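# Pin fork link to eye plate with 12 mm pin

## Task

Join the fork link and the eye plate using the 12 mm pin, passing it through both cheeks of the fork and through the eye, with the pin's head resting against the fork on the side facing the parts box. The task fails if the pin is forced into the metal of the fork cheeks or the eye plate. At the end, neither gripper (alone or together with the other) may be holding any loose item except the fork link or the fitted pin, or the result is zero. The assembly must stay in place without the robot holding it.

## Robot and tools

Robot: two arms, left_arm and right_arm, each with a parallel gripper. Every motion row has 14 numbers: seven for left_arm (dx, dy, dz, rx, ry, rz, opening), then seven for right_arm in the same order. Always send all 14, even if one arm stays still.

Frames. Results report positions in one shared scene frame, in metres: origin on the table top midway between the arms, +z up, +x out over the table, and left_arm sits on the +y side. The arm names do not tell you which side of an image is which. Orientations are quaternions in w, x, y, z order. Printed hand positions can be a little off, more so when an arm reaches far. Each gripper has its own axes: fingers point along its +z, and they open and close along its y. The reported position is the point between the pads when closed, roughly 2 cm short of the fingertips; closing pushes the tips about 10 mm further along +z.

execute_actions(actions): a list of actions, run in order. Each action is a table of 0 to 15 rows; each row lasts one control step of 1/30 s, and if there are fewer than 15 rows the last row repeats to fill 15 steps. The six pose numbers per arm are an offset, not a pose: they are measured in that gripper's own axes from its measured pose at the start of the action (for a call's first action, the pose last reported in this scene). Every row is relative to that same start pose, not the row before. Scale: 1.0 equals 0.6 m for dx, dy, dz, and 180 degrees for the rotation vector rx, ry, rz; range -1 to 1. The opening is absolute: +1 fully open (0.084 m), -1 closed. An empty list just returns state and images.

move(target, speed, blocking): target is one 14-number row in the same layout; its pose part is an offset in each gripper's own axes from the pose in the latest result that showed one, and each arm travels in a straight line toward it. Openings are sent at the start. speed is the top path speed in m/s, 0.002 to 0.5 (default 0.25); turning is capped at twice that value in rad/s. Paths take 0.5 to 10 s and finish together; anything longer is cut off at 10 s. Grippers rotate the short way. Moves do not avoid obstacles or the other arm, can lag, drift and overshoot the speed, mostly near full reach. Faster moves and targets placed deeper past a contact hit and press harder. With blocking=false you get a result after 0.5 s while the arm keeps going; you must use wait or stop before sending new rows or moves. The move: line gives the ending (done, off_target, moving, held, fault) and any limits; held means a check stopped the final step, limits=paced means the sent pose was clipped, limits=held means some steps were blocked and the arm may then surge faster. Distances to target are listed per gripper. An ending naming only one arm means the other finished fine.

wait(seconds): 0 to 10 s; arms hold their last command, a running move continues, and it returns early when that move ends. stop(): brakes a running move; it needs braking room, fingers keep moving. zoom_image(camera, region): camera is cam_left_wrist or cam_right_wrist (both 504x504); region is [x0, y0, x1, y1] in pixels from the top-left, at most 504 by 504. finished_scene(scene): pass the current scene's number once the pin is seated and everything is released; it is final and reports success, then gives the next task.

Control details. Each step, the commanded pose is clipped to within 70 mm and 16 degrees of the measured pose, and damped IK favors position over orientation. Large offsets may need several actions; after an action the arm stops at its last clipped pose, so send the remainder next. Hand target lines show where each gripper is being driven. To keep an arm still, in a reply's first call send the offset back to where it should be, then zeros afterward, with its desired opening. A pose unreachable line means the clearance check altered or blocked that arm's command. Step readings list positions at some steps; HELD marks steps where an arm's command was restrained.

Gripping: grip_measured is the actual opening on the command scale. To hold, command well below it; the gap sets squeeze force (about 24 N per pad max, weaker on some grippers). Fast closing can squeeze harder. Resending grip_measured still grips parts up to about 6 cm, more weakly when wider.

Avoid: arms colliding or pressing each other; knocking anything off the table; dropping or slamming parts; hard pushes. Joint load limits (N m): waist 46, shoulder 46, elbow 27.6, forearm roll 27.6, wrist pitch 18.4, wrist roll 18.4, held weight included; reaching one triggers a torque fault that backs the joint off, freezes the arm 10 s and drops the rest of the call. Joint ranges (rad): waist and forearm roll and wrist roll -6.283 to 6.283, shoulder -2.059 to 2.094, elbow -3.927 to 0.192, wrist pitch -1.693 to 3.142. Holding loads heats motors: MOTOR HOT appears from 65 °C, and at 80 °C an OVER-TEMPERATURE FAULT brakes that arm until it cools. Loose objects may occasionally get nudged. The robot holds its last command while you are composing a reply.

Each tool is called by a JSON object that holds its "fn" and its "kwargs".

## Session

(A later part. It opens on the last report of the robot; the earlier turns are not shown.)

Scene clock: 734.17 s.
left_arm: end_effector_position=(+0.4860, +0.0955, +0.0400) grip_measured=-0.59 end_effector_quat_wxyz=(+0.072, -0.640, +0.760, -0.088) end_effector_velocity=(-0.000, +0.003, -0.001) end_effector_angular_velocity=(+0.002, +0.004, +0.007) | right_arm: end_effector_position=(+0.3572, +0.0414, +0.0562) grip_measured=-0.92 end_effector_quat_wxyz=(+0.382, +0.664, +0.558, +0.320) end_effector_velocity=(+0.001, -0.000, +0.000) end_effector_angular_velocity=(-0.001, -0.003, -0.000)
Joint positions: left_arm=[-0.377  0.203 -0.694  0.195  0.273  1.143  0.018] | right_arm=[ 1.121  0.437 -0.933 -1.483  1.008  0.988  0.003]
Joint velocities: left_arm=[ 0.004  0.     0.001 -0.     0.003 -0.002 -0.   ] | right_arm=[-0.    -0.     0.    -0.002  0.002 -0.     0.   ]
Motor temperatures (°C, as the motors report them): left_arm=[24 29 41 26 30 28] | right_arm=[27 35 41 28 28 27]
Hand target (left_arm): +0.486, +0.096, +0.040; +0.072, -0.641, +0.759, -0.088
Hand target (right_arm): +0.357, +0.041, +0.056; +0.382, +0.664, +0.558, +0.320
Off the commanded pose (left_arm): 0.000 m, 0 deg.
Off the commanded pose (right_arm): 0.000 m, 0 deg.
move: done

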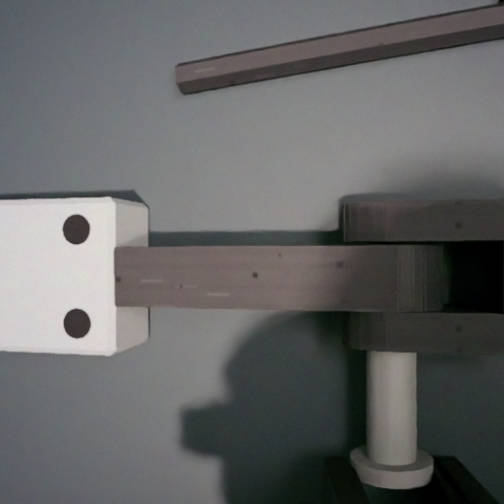

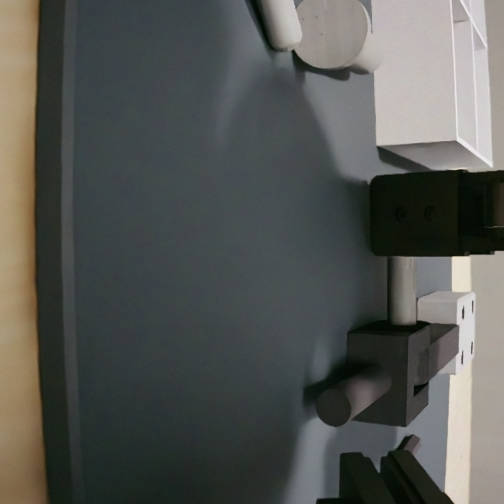

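{"fn": "execute_actions", "kwargs": {"actions": []}}

{"fn": "move", "kwargs": {"target": [0.0435, 0.00022, -0.00005, 0, 0, 0, -0.59, 0, 0, 0, 0, 0, 0, -0.9], "speed": 0.018}}

{"fn": "zoom_image", "kwargs": {"camera": "cam_left_wrist", "region": [300, 324, 480, 504]}}

Scene clock: 740.80 s.
left_arm: end_effector_position=(+0.4860, +0.0959, +0.0399) grip_measured=-0.59 end_effector_quat_wxyz=(+0.072, -0.641, +0.759, -0.088) end_effector_velocity=(+0.000, -0.000, +0.000) end_effector_angular_velocity=(-0.001, -0.001, +0.000) | right_arm: end_effector_position=(+0.3572, +0.0414, +0.0562) grip_measured=-0.92 end_effector_quat_wxyz=(+0.382, +0.664, +0.558, +0.320) end_effector_velocity=(-0.000, +0.001, +0.000) end_effector_angular_velocity=(+0.000, -0.000, +0.002)
Joint positions: left_arm=[-0.376  0.203 -0.694  0.195  0.273  1.143  0.018] | right_arm=[ 1.121  0.437 -0.933 -1.483  1.008  0.988  0.003]
Joint velocities: left_arm=[-0.    -0.    -0.    -0.001 -0.001  0.    -0.   ] | right_arm=[ 0.    -0.    -0.    -0.002 -0.001  0.     0.   ]
Motor temperatures (°C, as the motors report them): left_arm=[24 29 41 26 30 28] | right_arm=[27 35 41 28 28 27]
Hand target (left_arm): +0.486, +0.096, +0.040; +0.072, -0.641, +0.759, -0.088
Hand target (right_arm): +0.357, +0.041, +0.056; +0.382, +0.664, +0.558, +0.320
Off the commanded pose (left_arm): 0.000 m, 0 deg.
Off the commanded pose (right_arm): 0.000 m, 0 deg.

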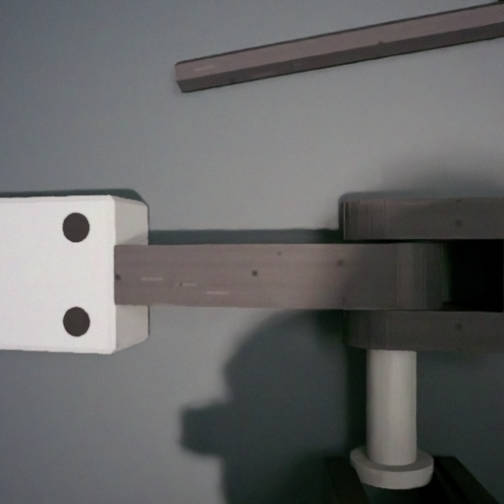

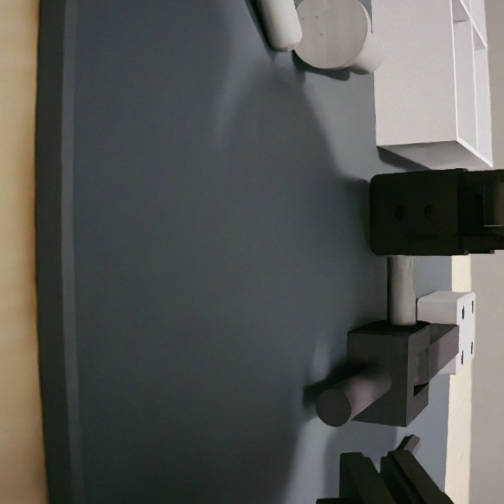

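Scene clock: 742.47 s.
left_arm: end_effector_position=(+0.4815, +0.0701, +0.0400) grip_measured=-0.59 end_effector_quat_wxyz=(+0.072, -0.641, +0.759, -0.088) end_effector_velocity=(-0.000, +0.000, -0.000) end_effector_angular_velocity=(+0.000, +0.002, +0.003) | right_arm: end_effector_position=(+0.3572, +0.0414, +0.0562) grip_measured=-0.92 end_effector_quat_wxyz=(+0.382, +0.664, +0.558, +0.320) end_effector_velocity=(-0.000, -0.000, -0.000) end_effector_angular_velocity=(-0.000, +0.000, -0.000)
Joint positions: left_arm=[-0.432  0.222 -0.724  0.225  0.29   1.061  0.018] | right_arm=[ 1.121  0.437 -0.933 -1.483  1.008  0.988  0.003]
Joint velocities: left_arm=[ 0.     0.    -0.    -0.001  0.002 -0.002  0.   ] | right_arm=[ 0.  0. -0.  0. -0. -0. -0.]
Motor temperatures (°C, as the motors report them): left_arm=[24 29 41 26 30 28] | right_arm=[27 35 41 28 28 27]
Hand target (left_arm): +0.481, +0.070, +0.040; +0.072, -0.641, +0.759, -0.088
Hand target (right_arm): +0.357, +0.041, +0.056; +0.382, +0.664, +0.558, +0.320
Off the commanded pose (left_arm): 0.000 m, 0 deg.
Off the commanded pose (right_arm): 0.000 m, 0 deg.
move: done

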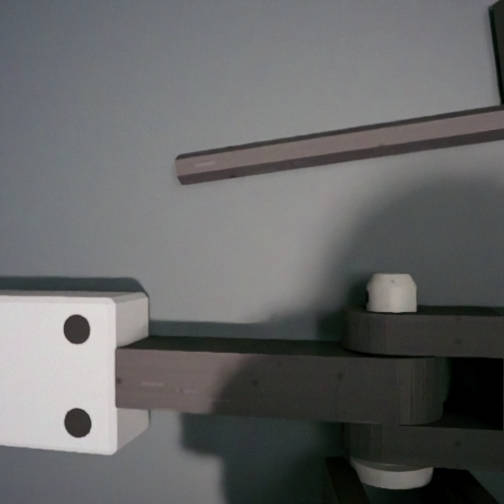

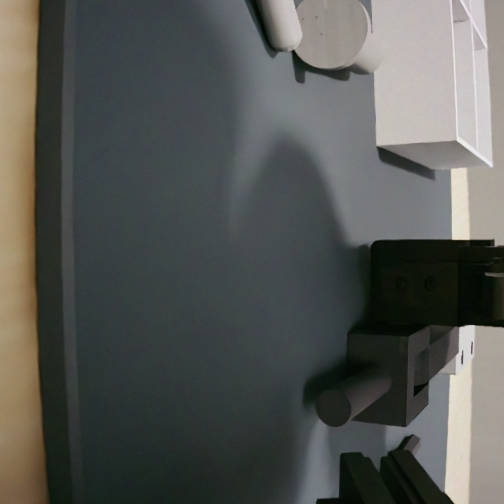

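Region (300, 324, 480, 504) of cam_left_wrist's 504x504 image, scaled by 2.800, with more detail than that image has.

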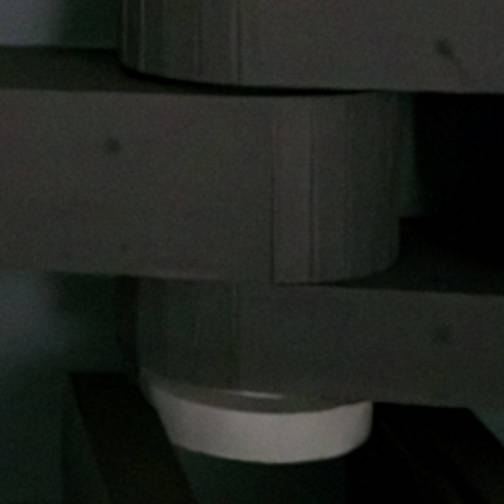

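{"fn": "zoom_image", "kwargs": {"camera": "cam_left_wrist", "region": [345, 414, 435, 504]}}

Region (345, 414, 435, 504) of cam_left_wrist's 504x504 image, scaled by 5.600, with more detail than that image has.

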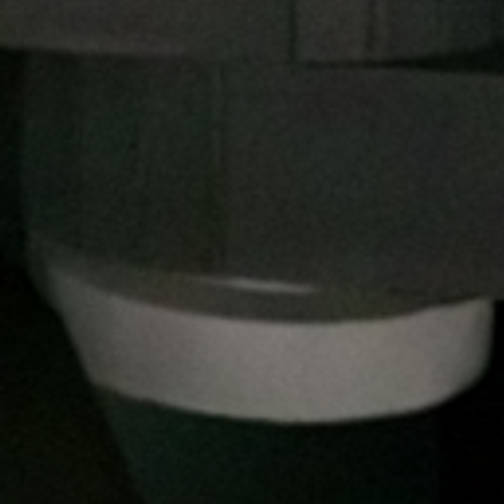

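{"fn": "move", "kwargs": {"target": [0.0042, 0, 0, 0, 0, 0, -0.59, 0, 0, 0, 0, 0, 0, -0.9], "speed": 0.008}}

{"fn": "zoom_image", "kwargs": {"camera": "cam_left_wrist", "region": [345, 414, 435, 504]}}

Scene clock: 751.50 s.
left_arm: end_effector_position=(+0.4810, +0.0678, +0.0400) grip_measured=-0.59 end_effector_quat_wxyz=(+0.072, -0.641, +0.759, -0.088) end_effector_velocity=(+0.000, -0.000, +0.000) end_effector_angular_velocity=(-0.001, -0.001, +0.000) | right_arm: end_effector_position=(+0.3572, +0.0414, +0.0562) grip_measured=-0.92 end_effector_quat_wxyz=(+0.382, +0.664, +0.558, +0.320) end_effector_velocity=(-0.000, -0.000, -0.000) end_effector_angular_velocity=(-0.000, +0.000, -0.001)
Joint positions: left_arm=[-0.437  0.224 -0.727  0.228  0.292  1.053  0.018] | right_arm=[ 1.121  0.437 -0.933 -1.483  1.008  0.988  0.003]
Joint velocities: left_arm=[-0.    -0.     0.    -0.001 -0.001 -0.     0.   ] | right_arm=[-0.    -0.     0.     0.001  0.    -0.    -0.   ]
Motor temperatures (°C, as the motors report them): left_arm=[24 29 41 26 30 28] | right_arm=[27 35 41 28 28 27]
Hand target (left_arm): +0.481, +0.068, +0.040; +0.072, -0.641, +0.759, -0.088
Hand target (right_arm): +0.357, +0.041, +0.056; +0.382, +0.664, +0.558, +0.320
Off the commanded pose (left_arm): 0.000 m, 0 deg.
Off the commanded pose (right_arm): 0.000 m, 0 deg.
move: done

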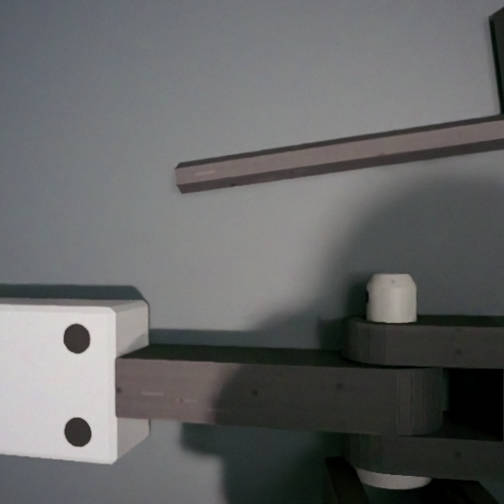

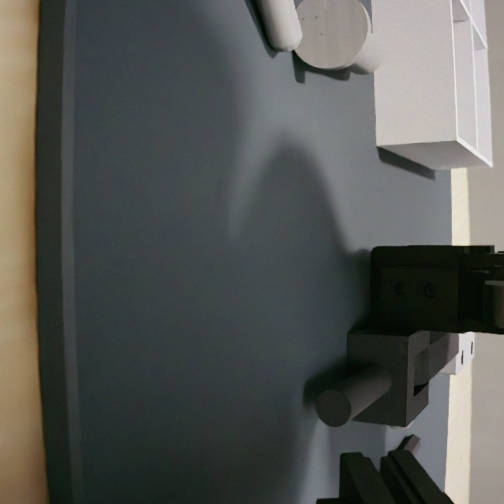

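Region (345, 414, 435, 504) of cam_left_wrist's 504x504 image, scaled by 5.600, with more detail than that image has.

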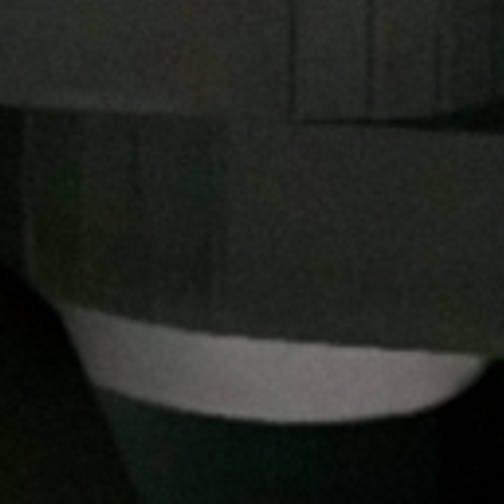

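{"fn": "execute_actions", "kwargs": {"actions": [[[0,0,0,0,0,0,-0.57,0,0,0,0,0,0,-0.9],[0,0,0,0,0,0,-0.55,0,0,0,0,0,0,-0.9],[0,0,0,0,0,0,-0.52,0,0,0,0,0,0,-0.9],[0,0,0,0,0,0,-0.49,0,0,0,0,0,0,-0.9],[0,0,0,0,0,0,-0.45,0,0,0,0,0,0,-0.9],[0,0,0,0,0,0,-0.40,0,0,0,0,0,0,-0.9],[0,0,0,0,0,0,-0.40,0,0,0,0,0,0,-0.9],[0,0,0,0,0,0,-0.40,0,0,0,0,0,0,-0.9],[0,0,0,0,0,0,-0.40,0,0,0,0,0,0,-0.9],[-0.001,0,0,0,0,0,-0.40,0,0,0,0,0,0,-0.9],[-0.002,0,0,0,0,0,-0.40,0,0,0,0,0,0,-0.9],[-0.003,0,0,0,0,0,-0.40,0,0,0,0,0,0,-0.9]]]}}

{"fn": "move", "kwargs": {"target": [-0.035, 0, -0.05, 0, 0, 0, -0.40, 0, 0, 0, 0, 0, 0, -0.9], "speed": 0.12}}

{"fn": "zoom_image", "kwargs": {"camera": "cam_right_wrist", "region": [330, 280, 480, 430]}}

{"fn": "zoom_image", "kwargs": {"camera": "cam_left_wrist", "region": [270, 190, 490, 410]}}

Scene clock: 762.50 s.
left_arm: end_effector_position=(+0.4813, +0.0694, +0.0399) grip_measured=-0.42 end_effector_quat_wxyz=(+0.072, -0.641, +0.759, -0.088) end_effector_velocity=(+0.001, +0.004, -0.000) end_effector_angular_velocity=(+0.000, +0.001, +0.001) | right_arm: end_effector_position=(+0.3572, +0.0414, +0.0562) grip_measured=-0.92 end_effector_quat_wxyz=(+0.382, +0.664, +0.558, +0.320) end_effector_velocity=(+0.000, -0.000, -0.000) end_effector_angular_velocity=(+0.000, -0.000, -0.002)
Joint positions: left_arm=[-0.433  0.223 -0.725  0.226  0.291  1.058  0.026] | right_arm=[ 1.121  0.437 -0.933 -1.483  1.008  0.988  0.003]
Joint velocities: left_arm=[ 0.009 -0.003  0.005 -0.005 -0.002  0.012  0.   ] | right_arm=[-0.     0.    -0.     0.001  0.001  0.001 -0.   ]
Motor temperatures (°C, as the motors report them): left_arm=[24 29 41 26 30 28] | right_arm=[27 35 41 28 28 27]
Hand target (left_arm): +0.481, +0.070, +0.040; +0.072, -0.641, +0.759, -0.088
Hand target (right_arm): +0.357, +0.041, +0.056; +0.382, +0.664, +0.558, +0.320
Off the commanded pose (left_arm): 0.000 m, 0 deg.
Off the commanded pose (right_arm): 0.000 m, 0 deg.
Step readings (end_effector_position):
0: left_arm (+0.4811, +0.0676, +0.0400) | right_arm (+0.3572, +0.0414, +0.0562)
1: left_arm (+0.4811, +0.0676, +0.0400) | right_arm (+0.3572, +0.0414, +0.0562)
2: left_arm (+0.4811, +0.0677, +0.0400) | right_arm (+0.3572, +0.0414, +0.0562)
4: left_arm (+0.4810, +0.0675, +0.0400) | right_arm (+0.3572, +0.0414, +0.0562)
8: left_arm (+0.4807, +0.0675, +0.0398) | right_arm (+0.3572, +0.0414, +0.0562)
15: end_effector_position above

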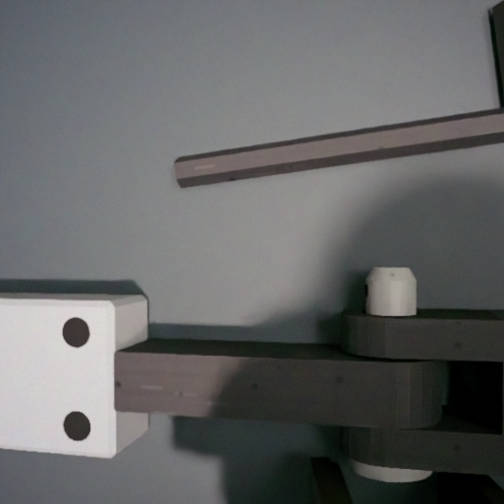

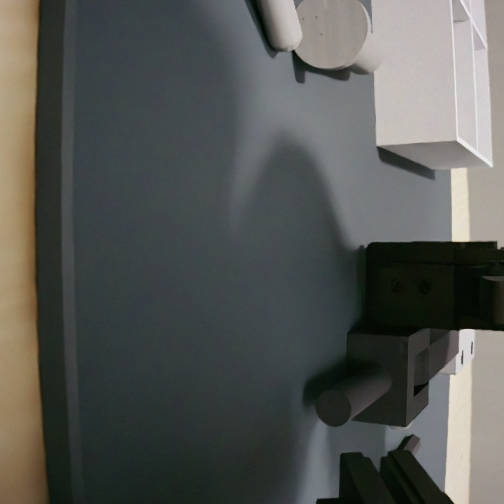

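Scene clock: 763.27 s.
left_arm: end_effector_position=(+0.4781, +0.0914, +0.0689) grip_measured=-0.42 end_effector_quat_wxyz=(+0.072, -0.641, +0.759, -0.087) end_effector_velocity=(-0.000, +0.000, -0.000) end_effector_angular_velocity=(+0.001, +0.001, -0.002) | right_arm: end_effector_position=(+0.3572, +0.0414, +0.0562) grip_measured=-0.92 end_effector_quat_wxyz=(+0.382, +0.664, +0.558, +0.320) end_effector_velocity=(+0.000, +0.000, +0.000) end_effector_angular_velocity=(+0.000, -0.001, -0.000)
Joint positions: left_arm=[-0.4    0.107 -0.679  0.166  0.357  1.152  0.026] | right_arm=[ 1.121  0.437 -0.933 -1.483  1.008  0.988  0.003]
Joint velocities: left_arm=[ 0.    -0.     0.    -0.001  0.001  0.004 -0.   ] | right_arm=[ 0. -0. -0. -0.  0.  0. -0.]
Motor temperatures (°C, as the motors report them): left_arm=[24 29 41 26 30 28] | right_arm=[27 35 41 28 28 27]
Hand target (left_arm): +0.478, +0.091, +0.069; +0.072, -0.641, +0.759, -0.088
Hand target (right_arm): +0.357, +0.041, +0.056; +0.382, +0.664, +0.558, +0.320
Off the commanded pose (left_arm): 0.000 m, 0 deg.
Off the commanded pose (right_arm): 0.000 m, 0 deg.
move: done

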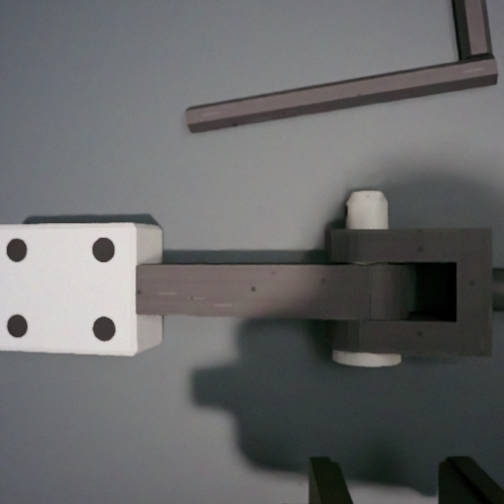

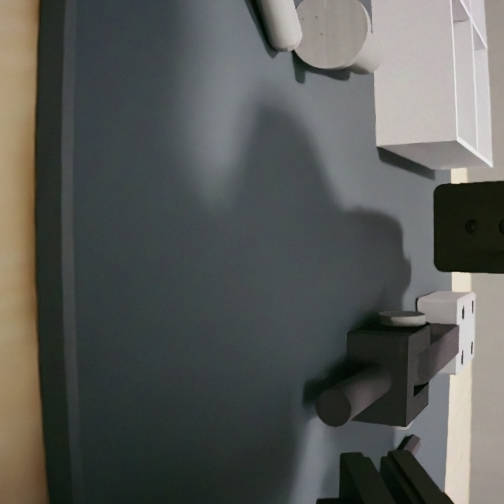

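Region (330, 280, 480, 430) of cam_right_wrist's 504x504 image, scaled by 3.360, with more detail than that image has.

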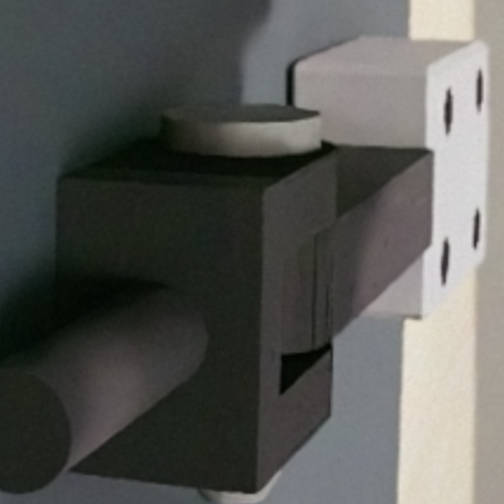

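Region (270, 190, 490, 410) of cam_left_wrist's 504x504 image, scaled by 2.291, with more detail than that image has.

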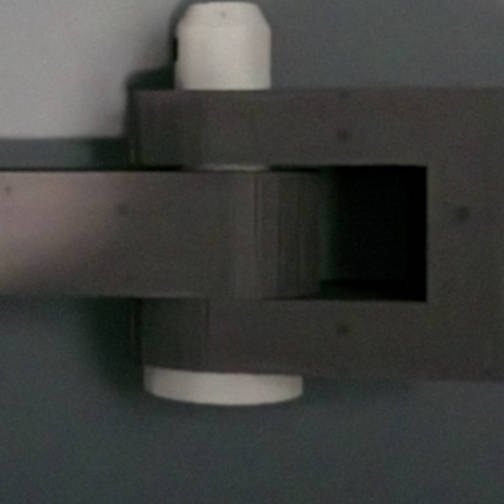

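The pin goes through both cheeks and the eye, and its head is seated against the fork on the parts-box side. Both grippers are clear and empty.

{"fn": "finished_scene", "kwargs": {"scene": 2}}

The scene is finished: the task was done.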